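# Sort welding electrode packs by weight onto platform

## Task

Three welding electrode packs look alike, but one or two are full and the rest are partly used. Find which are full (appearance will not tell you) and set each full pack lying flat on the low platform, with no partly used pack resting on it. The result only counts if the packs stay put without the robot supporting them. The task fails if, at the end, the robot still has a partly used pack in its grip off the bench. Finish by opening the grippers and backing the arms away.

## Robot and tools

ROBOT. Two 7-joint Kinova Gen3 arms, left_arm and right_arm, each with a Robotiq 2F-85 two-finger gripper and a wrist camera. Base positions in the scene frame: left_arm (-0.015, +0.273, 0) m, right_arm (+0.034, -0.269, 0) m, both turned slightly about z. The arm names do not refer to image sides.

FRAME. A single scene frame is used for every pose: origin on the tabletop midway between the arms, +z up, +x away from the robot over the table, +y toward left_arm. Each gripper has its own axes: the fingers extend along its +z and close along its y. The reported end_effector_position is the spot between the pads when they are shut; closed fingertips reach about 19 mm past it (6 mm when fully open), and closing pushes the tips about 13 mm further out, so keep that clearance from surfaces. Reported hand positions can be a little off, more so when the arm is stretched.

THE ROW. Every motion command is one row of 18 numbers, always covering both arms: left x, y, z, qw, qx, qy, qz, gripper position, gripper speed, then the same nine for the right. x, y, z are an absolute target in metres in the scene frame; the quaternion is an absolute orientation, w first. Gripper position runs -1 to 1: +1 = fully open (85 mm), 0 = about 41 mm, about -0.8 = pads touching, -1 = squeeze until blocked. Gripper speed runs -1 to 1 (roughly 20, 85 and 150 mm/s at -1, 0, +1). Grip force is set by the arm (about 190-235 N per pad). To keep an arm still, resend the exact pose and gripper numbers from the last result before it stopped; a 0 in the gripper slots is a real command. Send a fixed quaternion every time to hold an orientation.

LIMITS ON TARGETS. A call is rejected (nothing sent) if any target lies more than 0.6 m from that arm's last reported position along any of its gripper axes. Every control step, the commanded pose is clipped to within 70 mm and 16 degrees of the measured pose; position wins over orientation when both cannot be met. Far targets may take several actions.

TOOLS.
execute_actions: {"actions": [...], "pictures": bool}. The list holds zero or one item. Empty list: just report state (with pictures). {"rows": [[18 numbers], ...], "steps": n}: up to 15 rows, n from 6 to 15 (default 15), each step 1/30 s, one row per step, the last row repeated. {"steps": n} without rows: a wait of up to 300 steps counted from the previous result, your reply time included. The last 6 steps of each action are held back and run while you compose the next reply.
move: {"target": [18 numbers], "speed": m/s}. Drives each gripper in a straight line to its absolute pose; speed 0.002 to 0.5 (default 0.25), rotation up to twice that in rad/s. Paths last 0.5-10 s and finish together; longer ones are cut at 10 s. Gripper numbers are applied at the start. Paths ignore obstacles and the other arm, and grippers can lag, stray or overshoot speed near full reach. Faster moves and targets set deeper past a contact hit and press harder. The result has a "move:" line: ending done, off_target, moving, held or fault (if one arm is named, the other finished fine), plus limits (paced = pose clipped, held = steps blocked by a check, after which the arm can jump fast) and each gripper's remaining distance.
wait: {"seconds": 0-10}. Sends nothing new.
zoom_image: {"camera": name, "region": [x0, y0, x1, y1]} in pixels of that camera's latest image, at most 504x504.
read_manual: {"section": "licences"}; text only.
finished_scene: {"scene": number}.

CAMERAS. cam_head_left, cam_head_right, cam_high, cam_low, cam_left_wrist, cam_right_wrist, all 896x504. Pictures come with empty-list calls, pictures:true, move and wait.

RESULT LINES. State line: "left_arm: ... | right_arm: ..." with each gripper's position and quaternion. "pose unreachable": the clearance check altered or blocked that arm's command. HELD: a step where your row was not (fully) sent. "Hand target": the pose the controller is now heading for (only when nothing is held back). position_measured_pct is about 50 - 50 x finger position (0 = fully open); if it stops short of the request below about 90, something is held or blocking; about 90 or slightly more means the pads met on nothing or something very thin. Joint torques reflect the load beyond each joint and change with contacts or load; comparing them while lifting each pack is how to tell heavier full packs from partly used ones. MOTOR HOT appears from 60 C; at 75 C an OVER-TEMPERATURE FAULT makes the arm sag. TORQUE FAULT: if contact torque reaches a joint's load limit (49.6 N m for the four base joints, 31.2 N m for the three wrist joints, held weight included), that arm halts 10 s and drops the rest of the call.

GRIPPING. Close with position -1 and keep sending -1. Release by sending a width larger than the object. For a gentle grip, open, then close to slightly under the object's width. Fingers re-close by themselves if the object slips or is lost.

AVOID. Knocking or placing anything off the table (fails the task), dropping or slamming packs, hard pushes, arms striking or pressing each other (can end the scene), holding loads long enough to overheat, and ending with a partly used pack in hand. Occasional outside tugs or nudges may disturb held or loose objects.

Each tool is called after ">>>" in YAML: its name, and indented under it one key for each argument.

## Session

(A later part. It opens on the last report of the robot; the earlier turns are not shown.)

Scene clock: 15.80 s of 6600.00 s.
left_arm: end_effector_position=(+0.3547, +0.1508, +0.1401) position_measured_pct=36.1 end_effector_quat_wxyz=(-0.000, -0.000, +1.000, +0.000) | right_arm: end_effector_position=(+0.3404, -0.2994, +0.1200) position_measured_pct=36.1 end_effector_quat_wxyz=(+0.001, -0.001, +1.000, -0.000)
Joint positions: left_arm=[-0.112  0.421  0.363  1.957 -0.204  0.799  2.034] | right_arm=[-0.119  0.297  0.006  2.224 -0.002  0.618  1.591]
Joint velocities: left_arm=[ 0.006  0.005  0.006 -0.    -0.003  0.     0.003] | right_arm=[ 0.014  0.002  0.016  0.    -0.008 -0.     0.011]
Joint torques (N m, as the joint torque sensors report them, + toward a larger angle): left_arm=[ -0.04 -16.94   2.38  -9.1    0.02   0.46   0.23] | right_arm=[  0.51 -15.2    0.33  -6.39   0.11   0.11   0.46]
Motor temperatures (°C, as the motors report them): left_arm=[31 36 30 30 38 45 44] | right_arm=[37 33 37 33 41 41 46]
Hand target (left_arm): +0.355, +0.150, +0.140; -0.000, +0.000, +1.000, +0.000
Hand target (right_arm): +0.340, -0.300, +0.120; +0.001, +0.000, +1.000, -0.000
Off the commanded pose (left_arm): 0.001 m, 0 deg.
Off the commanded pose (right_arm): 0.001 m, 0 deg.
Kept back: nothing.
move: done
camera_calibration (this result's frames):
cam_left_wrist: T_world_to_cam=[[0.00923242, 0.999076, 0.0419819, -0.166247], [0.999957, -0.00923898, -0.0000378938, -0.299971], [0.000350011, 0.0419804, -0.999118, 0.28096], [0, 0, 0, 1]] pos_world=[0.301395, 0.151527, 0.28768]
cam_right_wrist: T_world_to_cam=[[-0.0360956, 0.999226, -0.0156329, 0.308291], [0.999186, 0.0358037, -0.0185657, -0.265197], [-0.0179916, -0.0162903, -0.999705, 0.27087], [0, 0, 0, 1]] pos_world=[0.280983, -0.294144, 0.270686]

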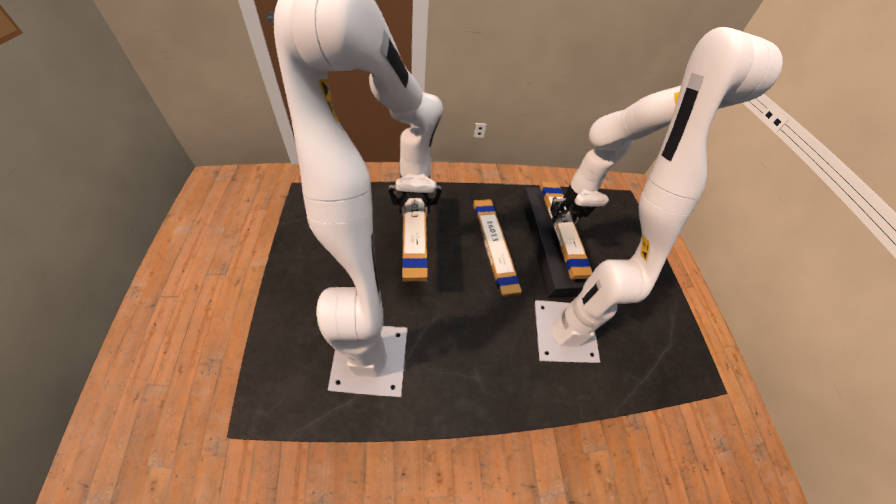

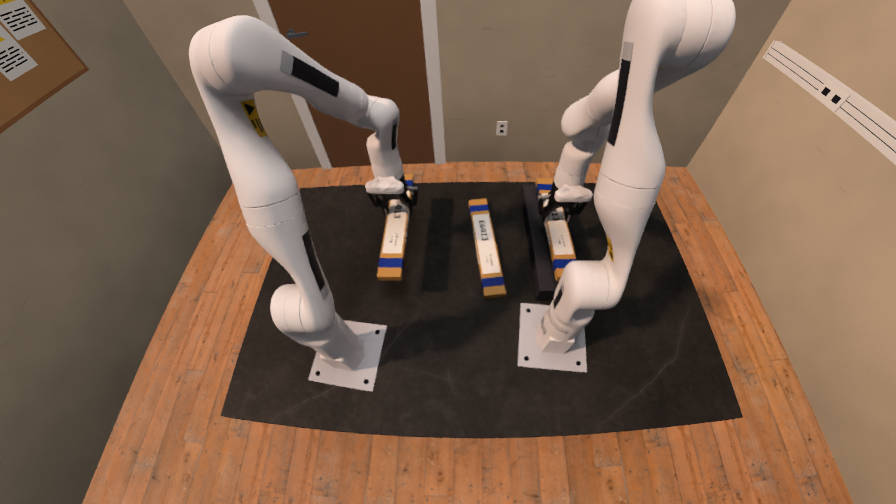

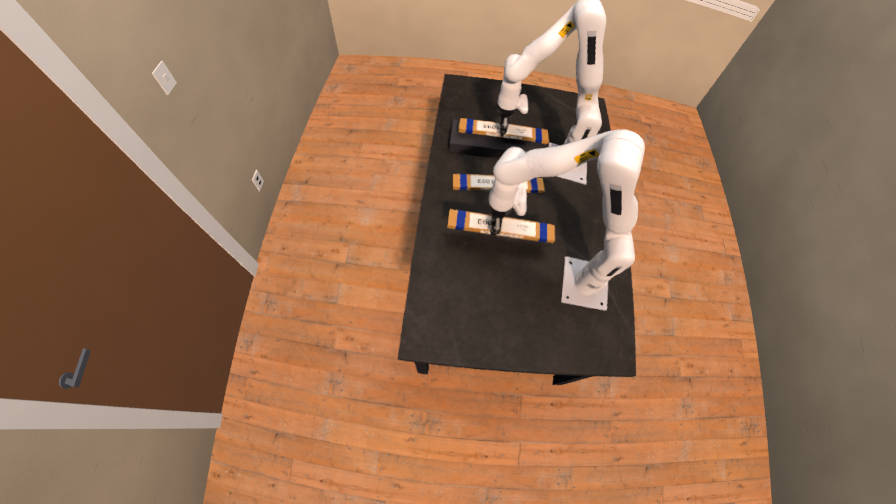

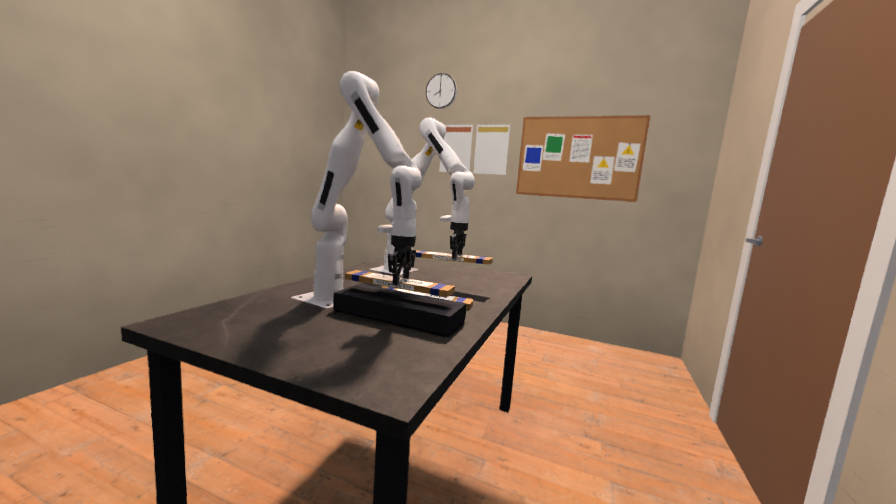

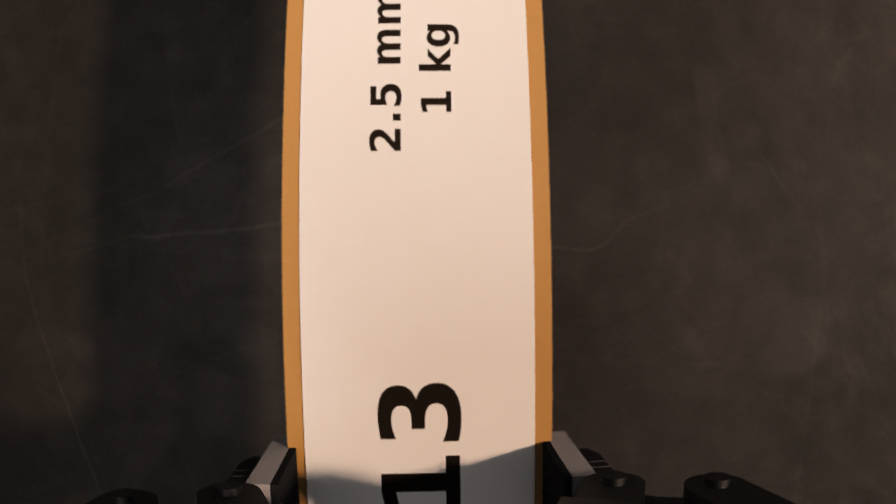

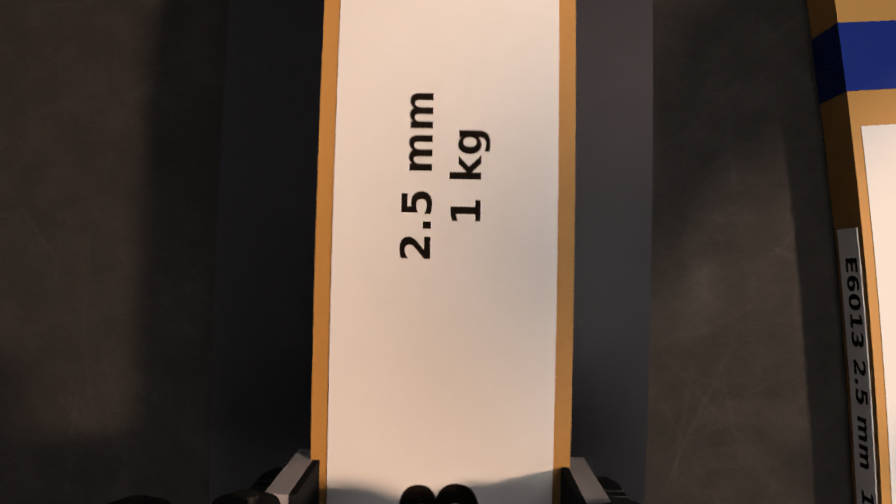

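>>> move:
  target: [0.355,0.15,0.14,0,0,1,0,-1,0,0.355,-0.343,0.086,0,0,1,0,-1,0]
  speed: 0.06

Scene clock: 17.27 s of 6600.00 s.
left_arm: end_effector_position=(+0.3550, +0.1500, +0.1400) position_measured_pct=36.1 end_effector_quat_wxyz=(+0.000, -0.000, +1.000, -0.000) | right_arm: end_effector_position=(+0.3553, -0.3430, +0.0862) position_measured_pct=36.1 end_effector_quat_wxyz=(+0.000, -0.000, +1.000, -0.000)
Joint positions: left_arm=[-0.11   0.422  0.363  1.956 -0.204  0.799  2.034] | right_arm=[ 0.01   0.417  0.012  2.2   -0.009  0.524  1.73 ]
Joint velocities: left_arm=[-0.003  0.001  0.    -0.     0.    -0.    -0.   ] | right_arm=[ 0.004  0.006  0.002 -0.001 -0.004 -0.     0.003]
Joint torques (N m, as the joint torque sensors report them, + toward a larger angle): left_arm=[ -0.47 -17.42   2.18  -8.97  -0.05   0.51   0.02] | right_arm=[ -0.02 -16.66   0.13  -5.33   0.22   0.09   0.41]
Motor temperatures (°C, as the motors report them): left_arm=[31 36 30 30 38 45 44] | right_arm=[37 33 37 33 41 41 46]
Hand target (left_arm): +0.355, +0.150, +0.140; -0.000, +0.000, +1.000, +0.000
Hand target (right_arm): +0.355, -0.343, +0.086; +0.000, +0.000, +1.000, -0.000
Off the commanded pose (left_arm): 0.000 m, 0 deg.
Off the commanded pose (right_arm): 0.000 m, 0 deg.
Kept back: nothing.
move: done
camera_calibration (this result's frames):
cam_left_wrist: T_world_to_cam=[[0.0100424, 0.999088, 0.0414964, -0.165675], [0.999949, -0.0100616, 0.000254173, -0.300228], [0.000671463, 0.0414917, -0.999139, 0.280811], [0, 0, 0, 1]] pos_world=[0.301688, 0.150852, 0.28752]
cam_right_wrist: T_world_to_cam=[[-0.0343258, 0.999291, -0.0154967, 0.351191], [0.999231, 0.0340219, -0.0194667, -0.279642], [-0.0189257, -0.016153, -0.99969, 0.237005], [0, 0, 0, 1]] pos_world=[0.295968, -0.337599, 0.23693]

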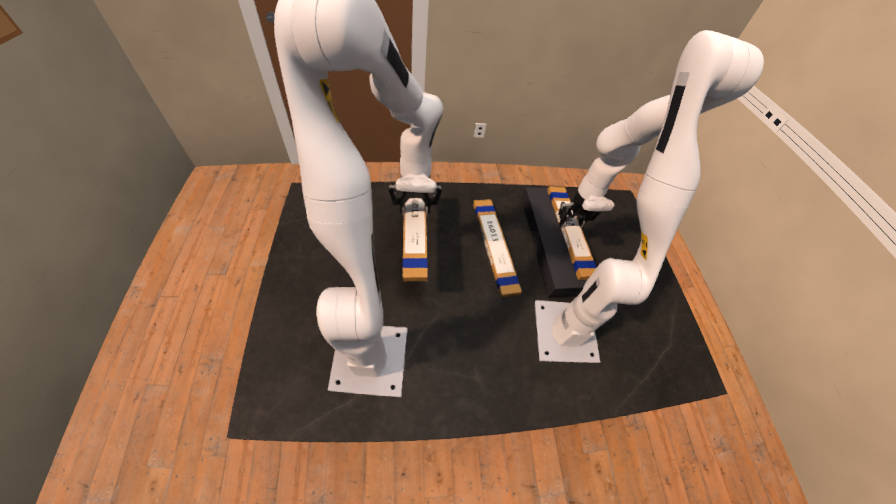

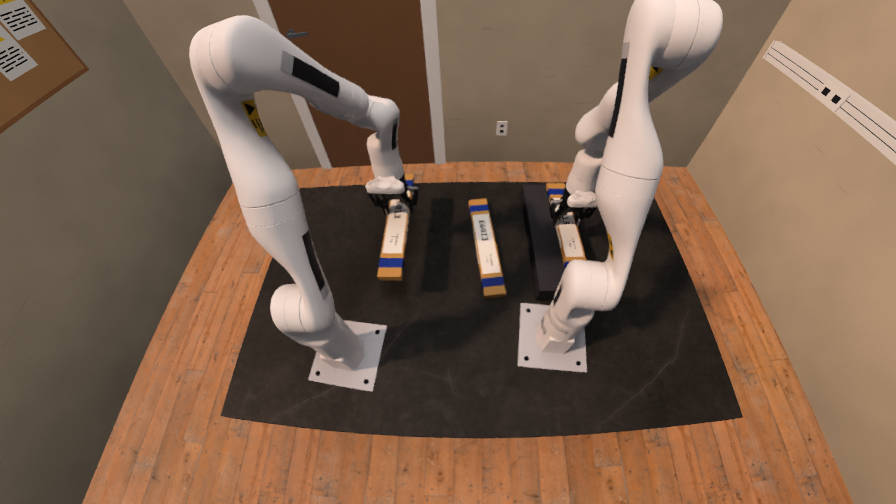

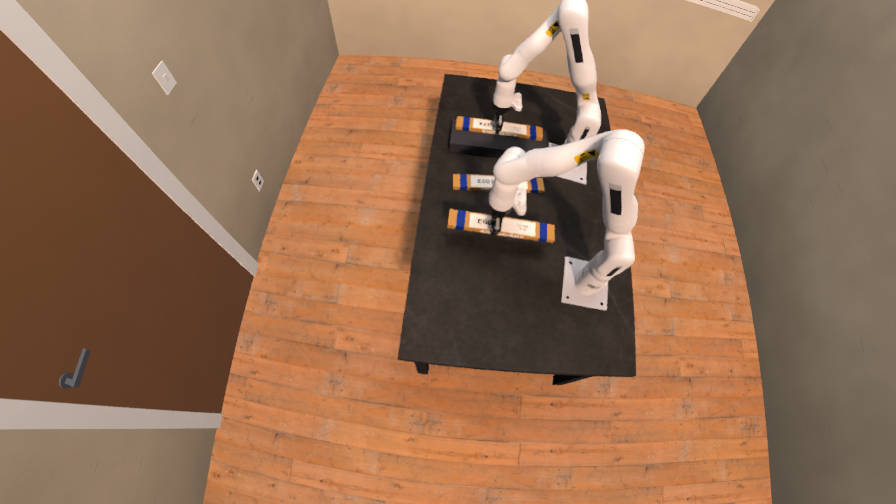

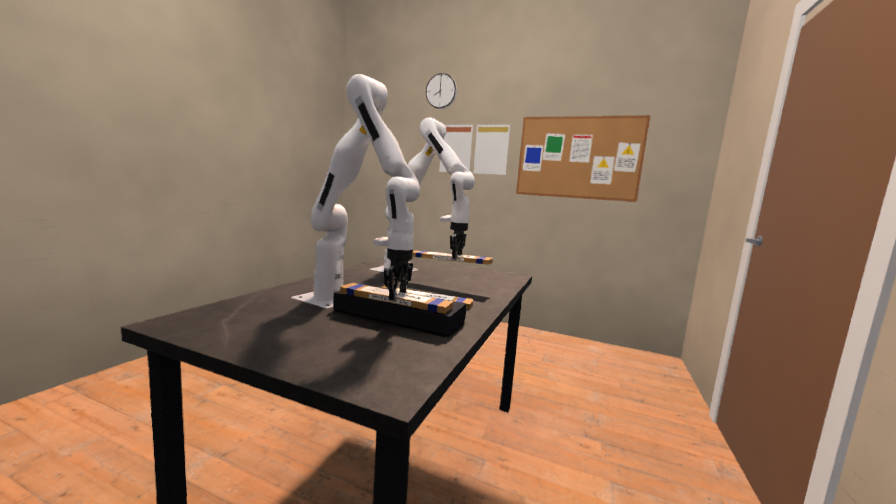

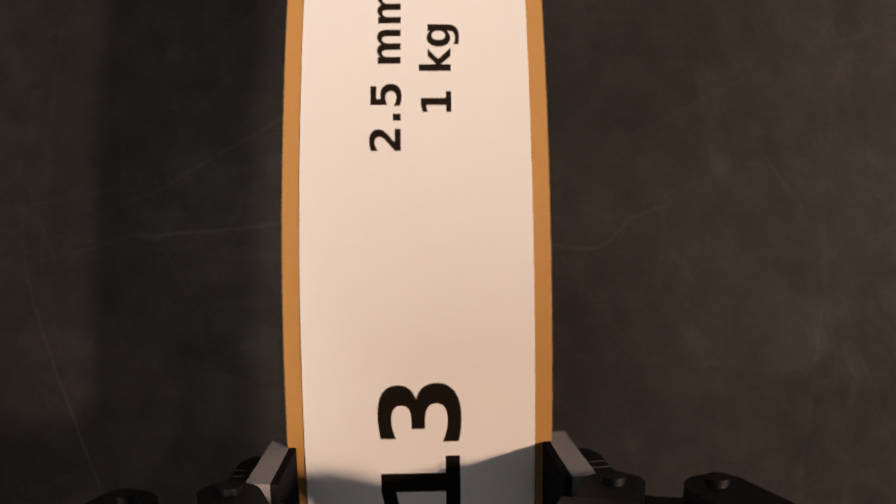

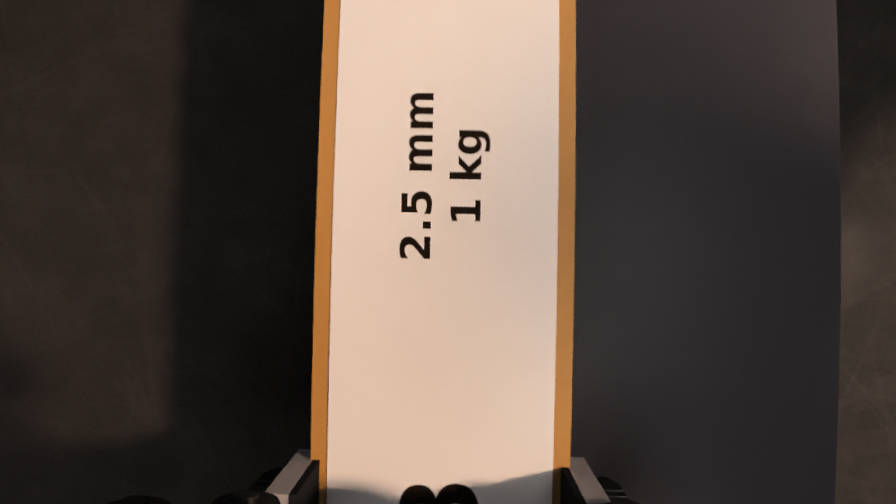

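>>> execute_actions:
  actions:
    - {"rows":[[0.355,0.15,0.14,0,0,1,0,-1,0,0.355,-0.343,0.0825,0,0,1,0,-1,0]],"steps":12}

>>> execute_actions:
  actions:
    - {"rows":[[0.355,0.15,0.14,0,0,1,0,-1,0,0.355,-0.343,0.0825,0,0,1,0,1,1]],"steps":8}

>>> move:
  target: [0.36,0.1,0.14,0,0,1,0,-1,0,0.355,-0.343,0.15,0,0,1,0,1,1]
  speed: 0.2

>>> move:
  target: [0.375,-0.264,0.135,0,0,1,0,-1,0,0.1,-0.68,0.2,0,0.5,0.866,0,1,1]

Scene clock: 17.73 s of 6600.00 s.
left_arm: end_effector_position=(+0.3550, +0.1500, +0.1400) position_measured_pct=36.1 end_effector_quat_wxyz=(+0.000, -0.000, +1.000, -0.000) | right_arm: end_effector_position=(+0.3548, -0.3431, +0.0830) position_measured_pct=36.1 end_effector_quat_wxyz=(+0.000, +0.000, +1.000, -0.000)
Joint positions: left_arm=[-0.11   0.422  0.363  1.956 -0.204  0.799  2.034] | right_arm=[ 0.011  0.425  0.011  2.204 -0.009  0.513  1.73 ]
Joint velocities: left_arm=[-0.     0.002 -0.001 -0.     0.     0.001  0.   ] | right_arm=[ 0.    -0.002  0.001  0.001 -0.    -0.005 -0.002]
Joint torques (N m, as the joint torque sensors report them, + toward a larger angle): left_arm=[ -0.58 -17.14   2.25  -8.67   0.17   0.47   0.04] | right_arm=[  0.21 -13.29   0.18  -4.96   0.16  -0.32   0.49]
Motor temperatures (°C, as the motors report them): left_arm=[31 36 30 30 38 45 44] | right_arm=[37 33 37 33 41 41 46]
Steps of this call (steps 1 to 8: nothing new was sent; steps 9 to 14: the first 6 steps of this action). Readings (end_effector_position | what the end effector reports):
9: left_arm (+0.3550, +0.1500, +0.1400) | right_arm (+0.3550, -0.3432, +0.0857) | left_arm position_measured_pct=36.1 | right_arm position_measured_pct=36.1
10: left_arm (+0.3550, +0.1500, +0.1400) | right_arm (+0.3550, -0.3432, +0.0842) | left_arm position_measured_pct=36.1 | right_arm position_measured_pct=36.1
12: left_arm (+0.3550, +0.1500, +0.1400) | right_arm (+0.3549, -0.3431, +0.0831) | left_arm position_measured_pct=36.1 | right_arm position_measured_pct=36.1
14: the state above

Scene clock: 18.00 s of 6600.00 s.
left_arm: end_effector_position=(+0.3550, +0.1500, +0.1400) position_measured_pct=36.1 end_effector_quat_wxyz=(+0.000, -0.000, +1.000, -0.000) | right_arm: end_effector_position=(+0.3546, -0.3430, +0.0826) position_measured_pct=36.1 end_effector_quat_wxyz=(-0.000, +0.000, +1.000, -0.000)
Joint positions: left_arm=[-0.11   0.422  0.363  1.956 -0.204  0.799  2.034] | right_arm=[ 0.011  0.426  0.011  2.204 -0.009  0.512  1.73 ]
Joint velocities: left_arm=[-0.002 -0.001 -0.001 -0.    -0.    -0.    -0.   ] | right_arm=[-0.     0.041 -0.004  0.012 -0.004 -0.017  0.003]
Joint torques (N m, as the joint torque sensors report them, + toward a larger angle): left_arm=[ -0.55 -17.44   2.23  -8.9    0.16   0.43   0.11] | right_arm=[  0.26 -15.82   0.28  -4.94   0.2    0.27   0.22]
Motor temperatures (°C, as the motors report them): left_arm=[31 36 30 30 38 45 44] | right_arm=[37 33 37 33 41 41 46]
Off your previous action's commanded pose (left_arm): 0.000 m, 0 deg at its last step (step 6 of this call).
Off your previous action's commanded pose (right_arm): 0.000 m, 0 deg at its last step (step 6 of this call).
Steps of this call (steps 1 to 6: the last 6 steps of your previous action; steps 7 to 8: the first 2 steps of this action). Readings (end_effector_position | what the end effector reports):
7: left_arm (+0.3550, +0.1500, +0.1400) | right_arm (+0.3547, -0.3431, +0.0829) | left_arm position_measured_pct=36.1 | right_arm position_measured_pct=36.1
8: the state above

Scene clock: 19.40 s of 6600.00 s.
left_arm: end_effector_position=(+0.3600, +0.1003, +0.1402) position_measured_pct=36.1 end_effector_quat_wxyz=(+0.000, -0.000, +1.000, +0.000) | right_arm: end_effector_position=(+0.3548, -0.3428, +0.1498) position_measured_pct=0.0 end_effector_quat_wxyz=(-0.000, -0.000, +1.000, +0.000)
Joint positions: left_arm=[ 0.011  0.465  0.365  1.882 -0.218  0.833  2.157] | right_arm=[ 0.006  0.271  0.017  2.116 -0.008  0.755  1.729]
Joint velocities: left_arm=[ 0.003  0.003  0.002 -0.    -0.002  0.     0.001] | right_arm=[ 0.    -0.006 -0.001 -0.002 -0.002 -0.     0.   ]
Joint torques (N m, as the joint torque sensors report them, + toward a larger angle): left_arm=[ -0.48 -18.28   2.49  -9.21   0.08   0.46  -0.04] | right_arm=[  0.16 -12.08   0.31  -5.83   0.24  -0.03   0.45]
Motor temperatures (°C, as the motors report them): left_arm=[31 36 30 30 38 45 44] | right_arm=[37 33 37 33 41 41 46]
Hand target (left_arm): +0.360, +0.100, +0.140; -0.000, +0.000, +1.000, +0.000
Hand target (right_arm): +0.355, -0.343, +0.150; +0.000, -0.000, +1.000, +0.000
Off your previous action's commanded pose (left_arm): 0.000 m, 0 deg at its last step (step 6 of this call).
Off your previous action's commanded pose (right_arm): 0.000 m, 0 deg at its last step (step 6 of this call).
Off the commanded pose (left_arm): 0.000 m, 0 deg.
Off the commanded pose (right_arm): 0.000 m, 0 deg.
Kept back: nothing.
move: done
camera_calibration (this result's frames):
cam_left_wrist: T_world_to_cam=[[0.00968315, 0.999091, 0.0415244, -0.115916], [0.999953, -0.00970394, 0.000299246, -0.305746], [0.000701924, 0.0415196, -0.999137, 0.283012], [0, 0, 0, 1]] pos_world=[0.306655, 0.101094, 0.287673]
cam_right_wrist: T_world_to_cam=[[-0.0342138, 0.999315, -0.0141184, 0.351743], [0.999209, 0.0339167, -0.0207709, -0.277816], [-0.0202778, -0.0148178, -0.999685, 0.30153], [0, 0, 0, 1]] pos_world=[0.295745, -0.337612, 0.300631]

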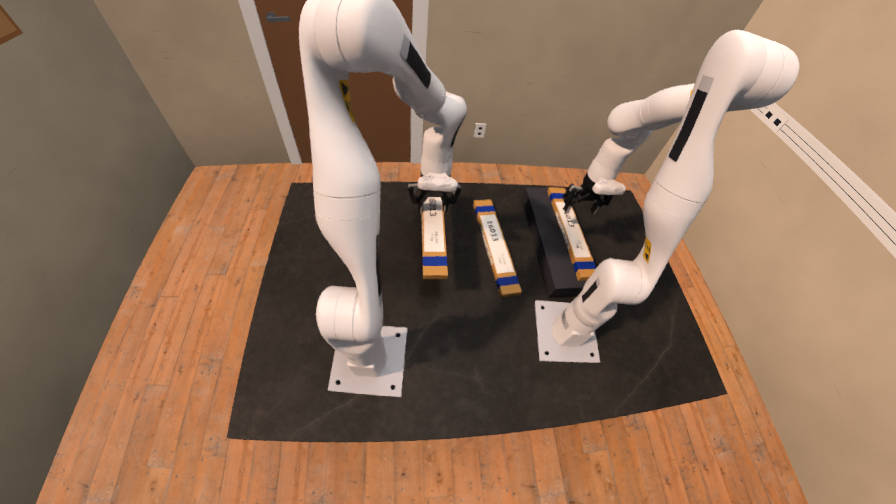

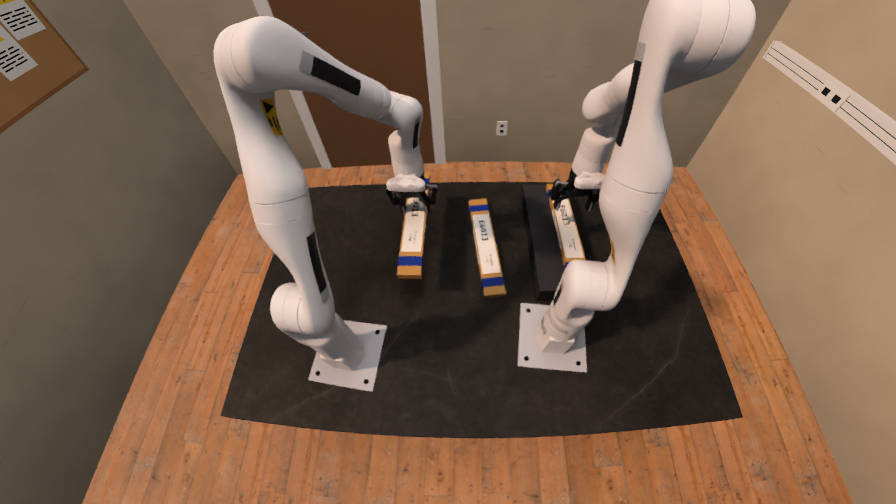

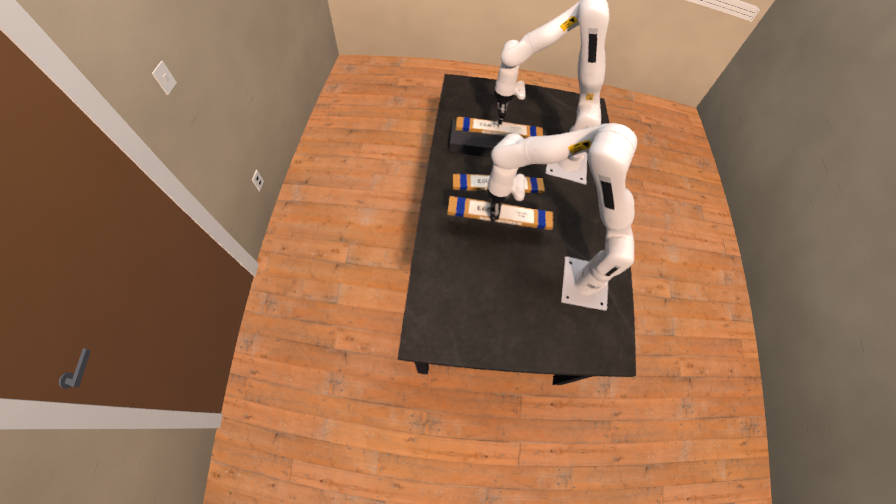

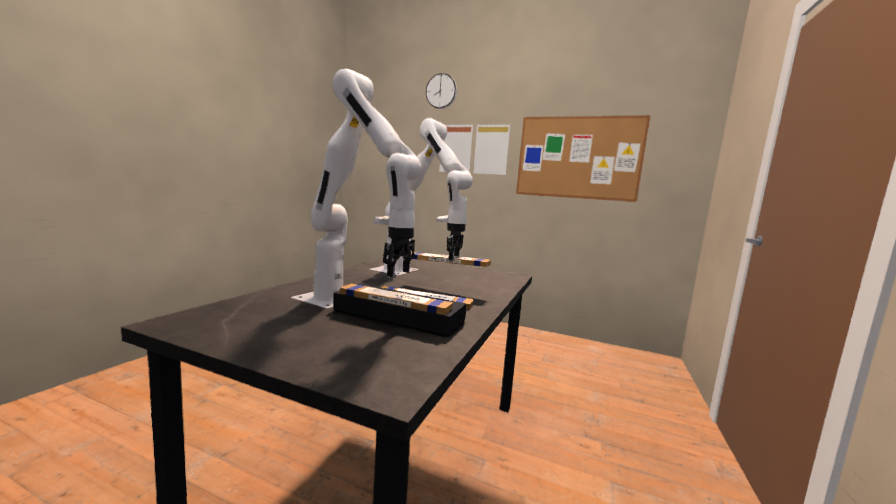

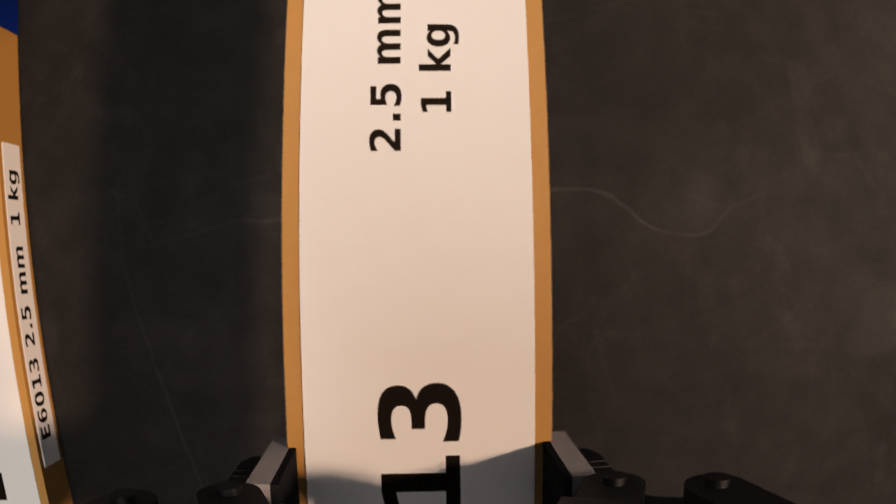

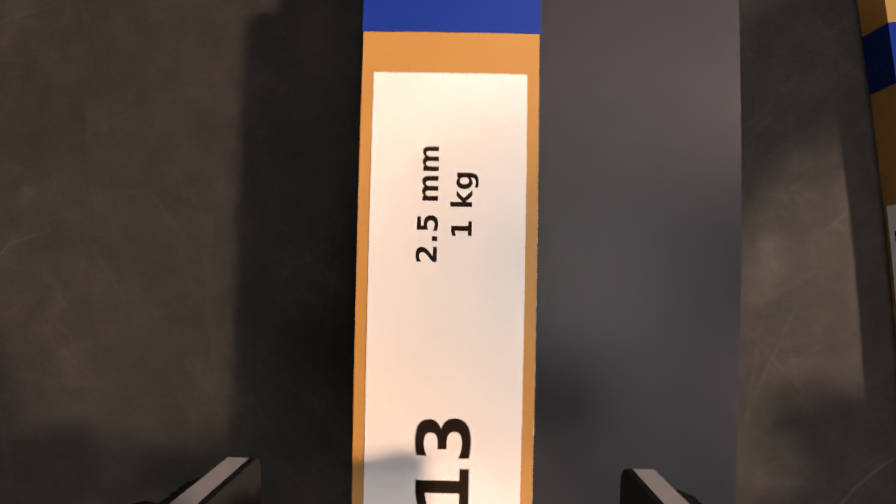

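Scene clock: 21.97 s of 6600.00 s.
left_arm: end_effector_position=(+0.3749, -0.2636, +0.1368) position_measured_pct=36.1 end_effector_quat_wxyz=(-0.000, +0.000, +1.000, -0.001) | right_arm: end_effector_position=(+0.1003, -0.6807, +0.2003) position_measured_pct=0.0 end_effector_quat_wxyz=(+0.002, +0.499, +0.866, -0.001)
Joint positions: left_arm=[ 0.692  1.02   0.353  0.784 -0.304  1.375  2.61 ] | right_arm=[ 0.852  0.393  0.511  1.784 -0.223  1.017  2.102]
Joint velocities: left_arm=[ 0.006  0.016  0.001 -0.009  0.     0.005 -0.001] | right_arm=[ 0.005  0.006  0.003  0.003 -0.002  0.001 -0.   ]
Joint torques (N m, as the joint torque sensors report them, + toward a larger angle): left_arm=[ -0.5  -32.79   3.64 -12.15   0.2   -0.05  -0.08] | right_arm=[ -0.11 -14.65   1.96  -7.01   0.53   0.05   0.34]
Motor temperatures (°C, as the motors report them): left_arm=[31 36 30 30 38 45 44] | right_arm=[37 33 37 33 41 41 46]
Hand target (left_arm): +0.374, -0.264, +0.136; -0.001, +0.001, +1.000, -0.000
Hand target (right_arm): +0.100, -0.681, +0.200; +0.001, +0.500, +0.866, -0.001
Off the commanded pose (left_arm): 0.002 m, 0 deg.
Off the commanded pose (right_arm): 0.001 m, 0 deg.
Kept back: nothing.
move: done
camera_calibration (this result's frames):
cam_left_wrist: T_world_to_cam=[[0.0109275, 0.999134, 0.0401535, 0.247303], [0.99994, -0.0109328, -0.0000882804, -0.324426], [0.000350786, 0.040152, -0.999194, 0.294505], [0, 0, 0, 1]] pos_world=[0.321601, -0.26246, 0.284308]
cam_right_wrist: T_world_to_cam=[[0.847907, 0.529919, -0.0154594, 0.273668], [0.529698, -0.848029, -0.0163353, -0.565064], [-0.0217664, 0.00566202, -0.999747, 0.355911], [0, 0, 0, 1]] pos_world=[0.0750152, -0.626228, 0.350821]

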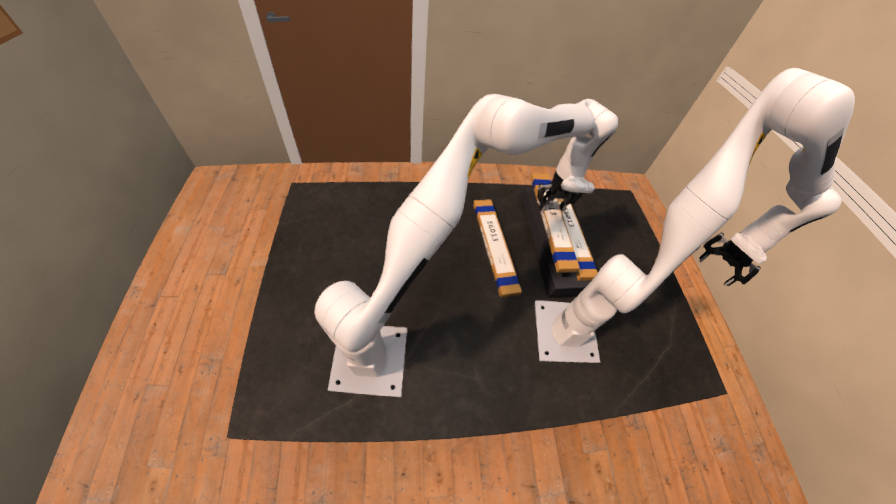

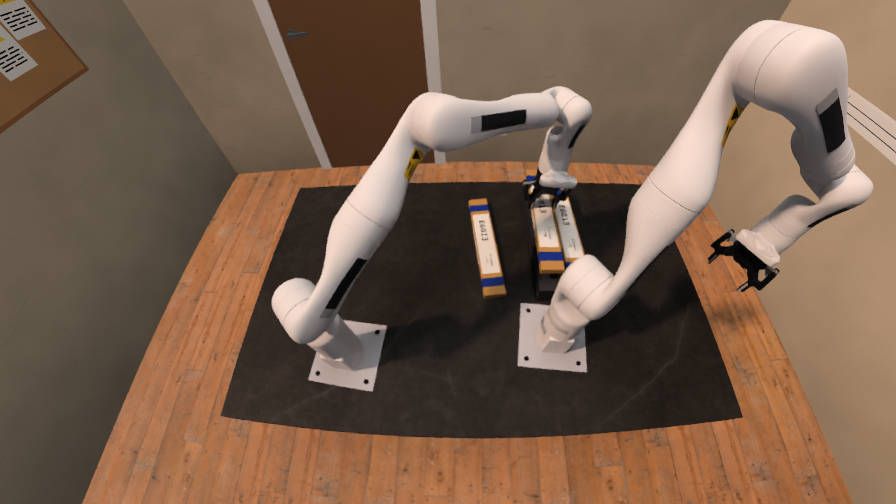

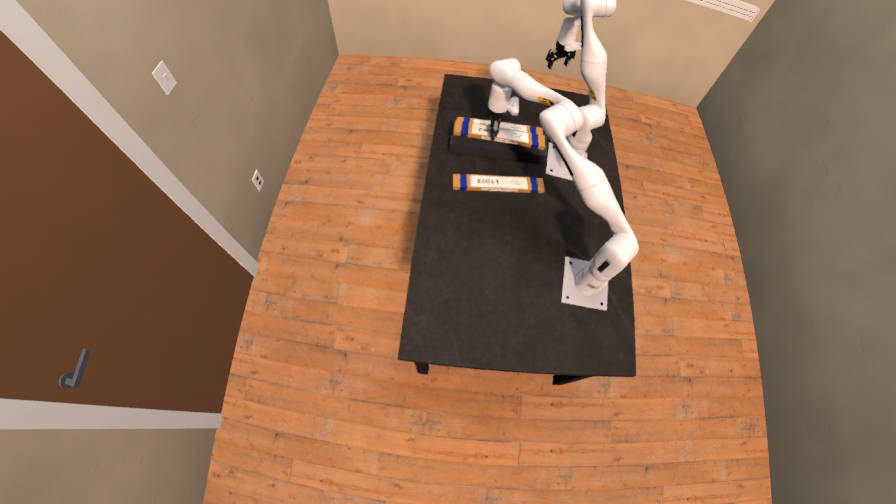

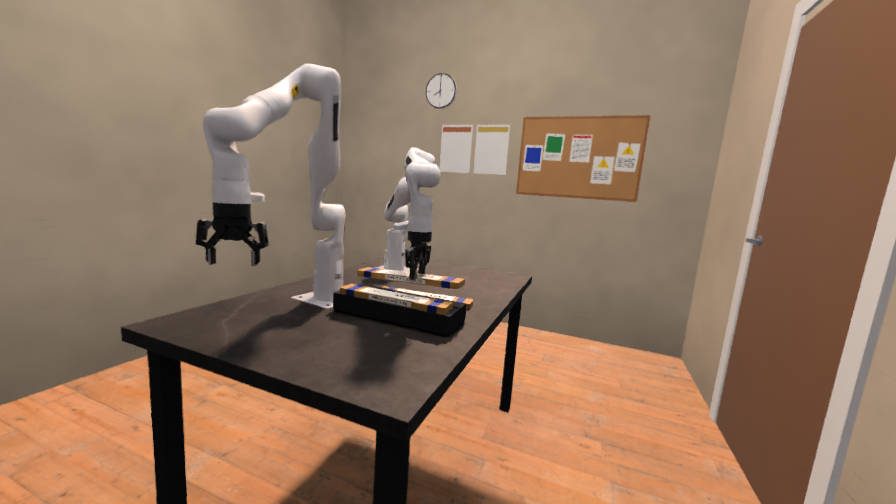

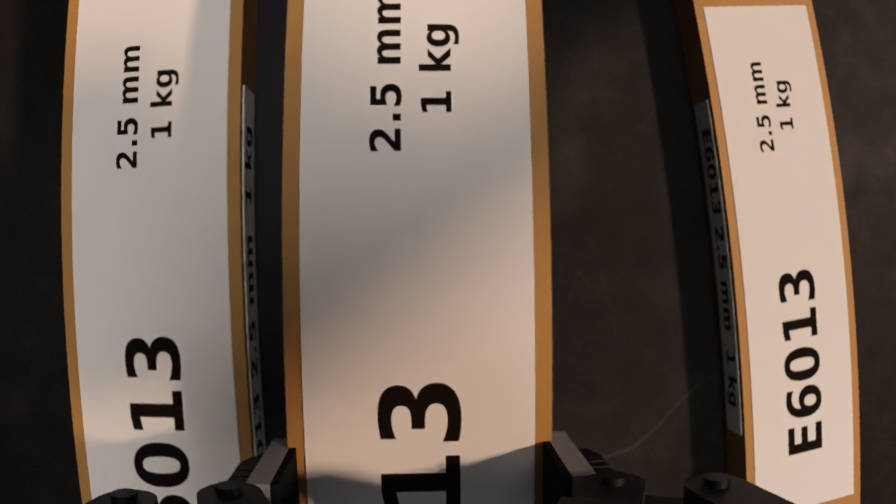

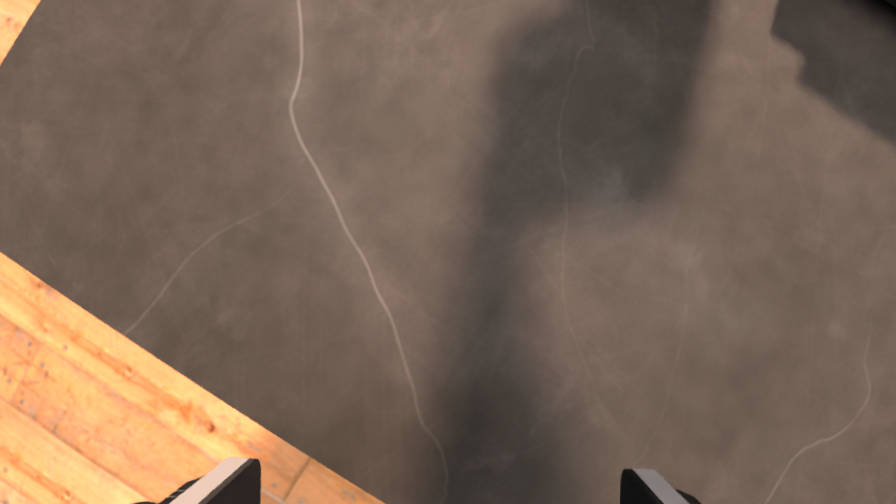

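>>> move:
  target: [0.375,-0.267,0.087,0,0,1,0,-1,0,0.1,-0.68,0.2,0,0.5,0.866,0,1,1]
  speed: 0.05

Scene clock: 23.43 s of 6600.00 s.
left_arm: end_effector_position=(+0.3750, -0.2669, +0.0872) position_measured_pct=36.1 end_effector_quat_wxyz=(-0.000, -0.000, +1.000, +0.000) | right_arm: end_effector_position=(+0.1000, -0.6800, +0.2000) position_measured_pct=0.0 end_effector_quat_wxyz=(+0.000, +0.500, +0.866, -0.000)
Joint positions: left_arm=[ 0.694  1.072  0.342  0.833 -0.313  1.276  2.624] | right_arm=[ 0.852  0.395  0.511  1.783 -0.223  1.021  2.101]
Joint velocities: left_arm=[-0.001 -0.    -0.002  0.001  0.    -0.003 -0.   ] | right_arm=[-0.     0.     0.001  0.    -0.001  0.    -0.   ]
Joint torques (N m, as the joint torque sensors report them, + toward a larger angle): left_arm=[ -0.27 -31.17   3.03 -11.31   0.03   0.21   0.13] | right_arm=[  0.17 -14.68   1.84  -6.83   0.33   0.05   0.45]
Motor temperatures (°C, as the motors report them): left_arm=[31 36 30 30 38 45 44] | right_arm=[37 33 37 33 41 41 46]
Hand target (left_arm): +0.375, -0.267, +0.087; +0.000, -0.000, +1.000, +0.000
Hand target (right_arm): +0.100, -0.680, +0.200; +0.000, +0.500, +0.866, +0.000
Off the commanded pose (left_arm): 0.000 m, 0 deg.
Off the commanded pose (right_arm): 0.000 m, 0 deg.
Kept back: nothing.
move: done
camera_calibration (this result's frames):
cam_left_wrist: T_world_to_cam=[[0.00968286, 0.999083, 0.0417055, 0.252977], [0.999953, -0.00967373, -0.000420681, -0.324192], [-0.0000168473, 0.0417077, -0.99913, 0.245607], [0, 0, 0, 1]] pos_world=[0.321731, -0.266125, 0.234707]
cam_right_wrist: T_world_to_cam=[[0.848541, 0.528921, -0.0148531, 0.272712], [0.528614, -0.848619, -0.0203038, -0.563853], [-0.0233437, 0.00937709, -0.999684, 0.358268], [0, 0, 0, 1]] pos_world=[0.0750164, -0.6261, 0.350757]

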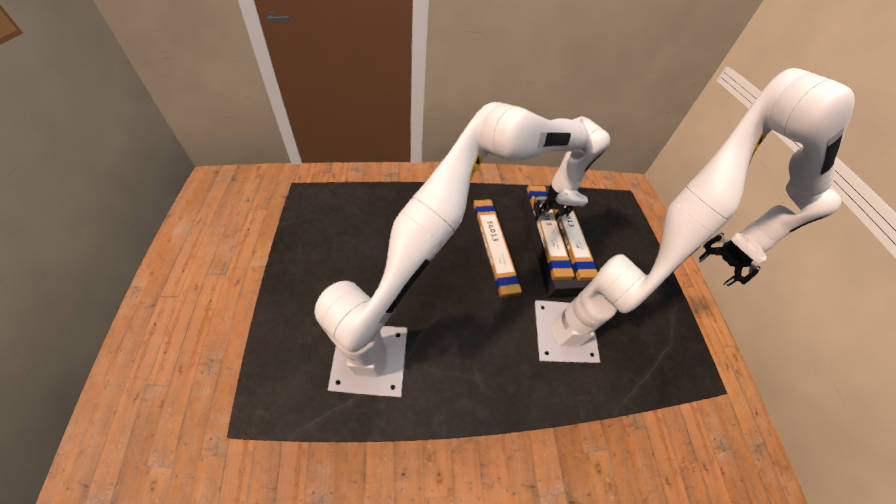

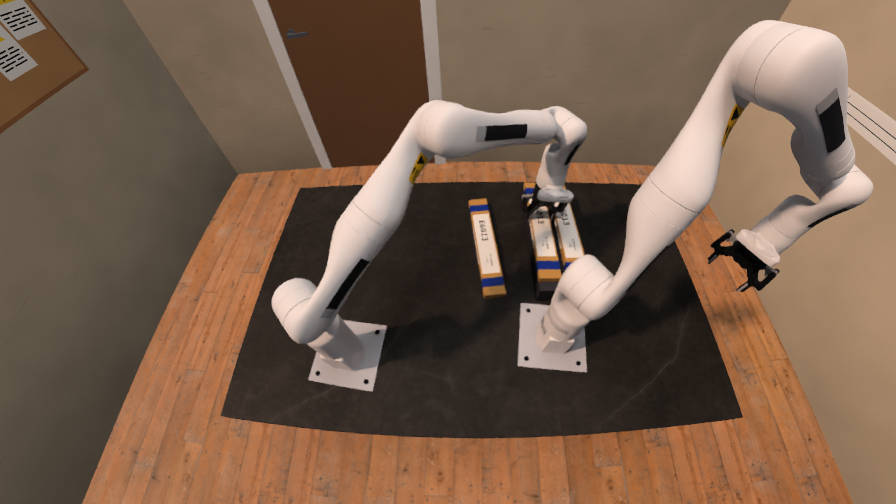

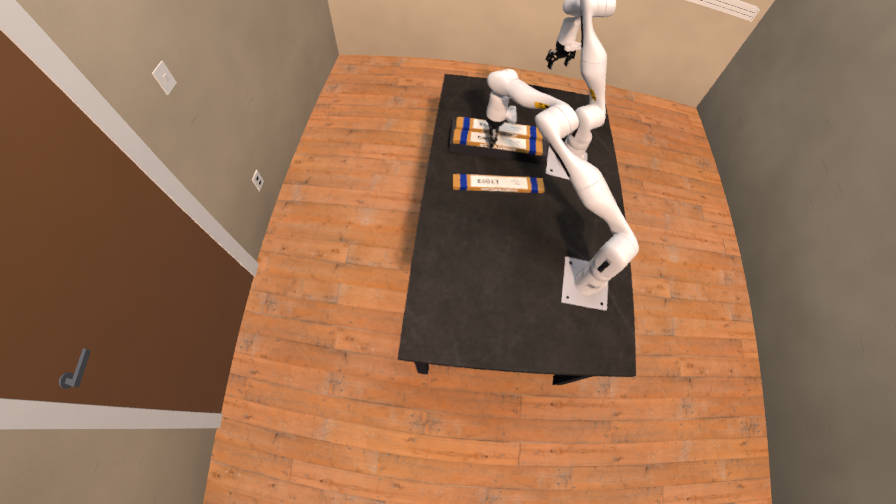

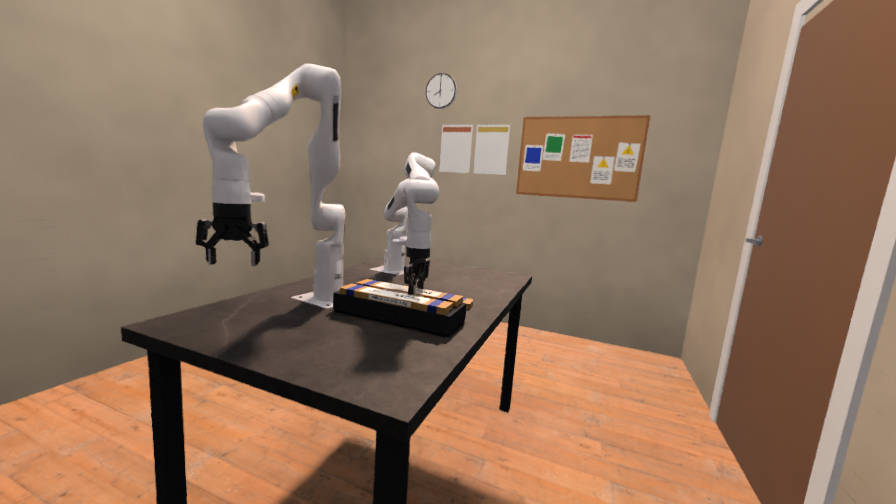

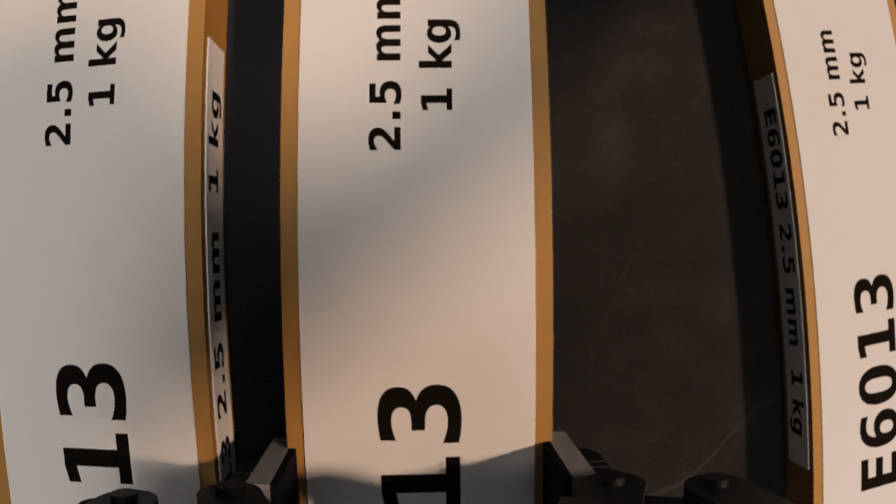

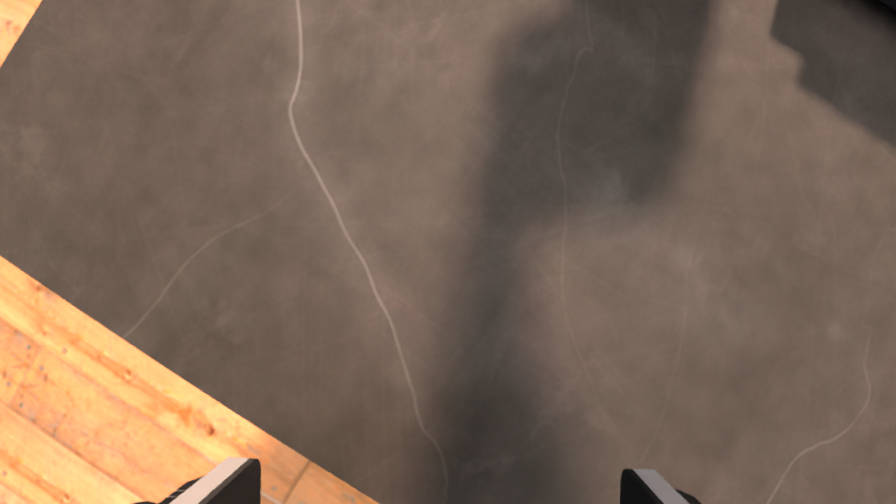

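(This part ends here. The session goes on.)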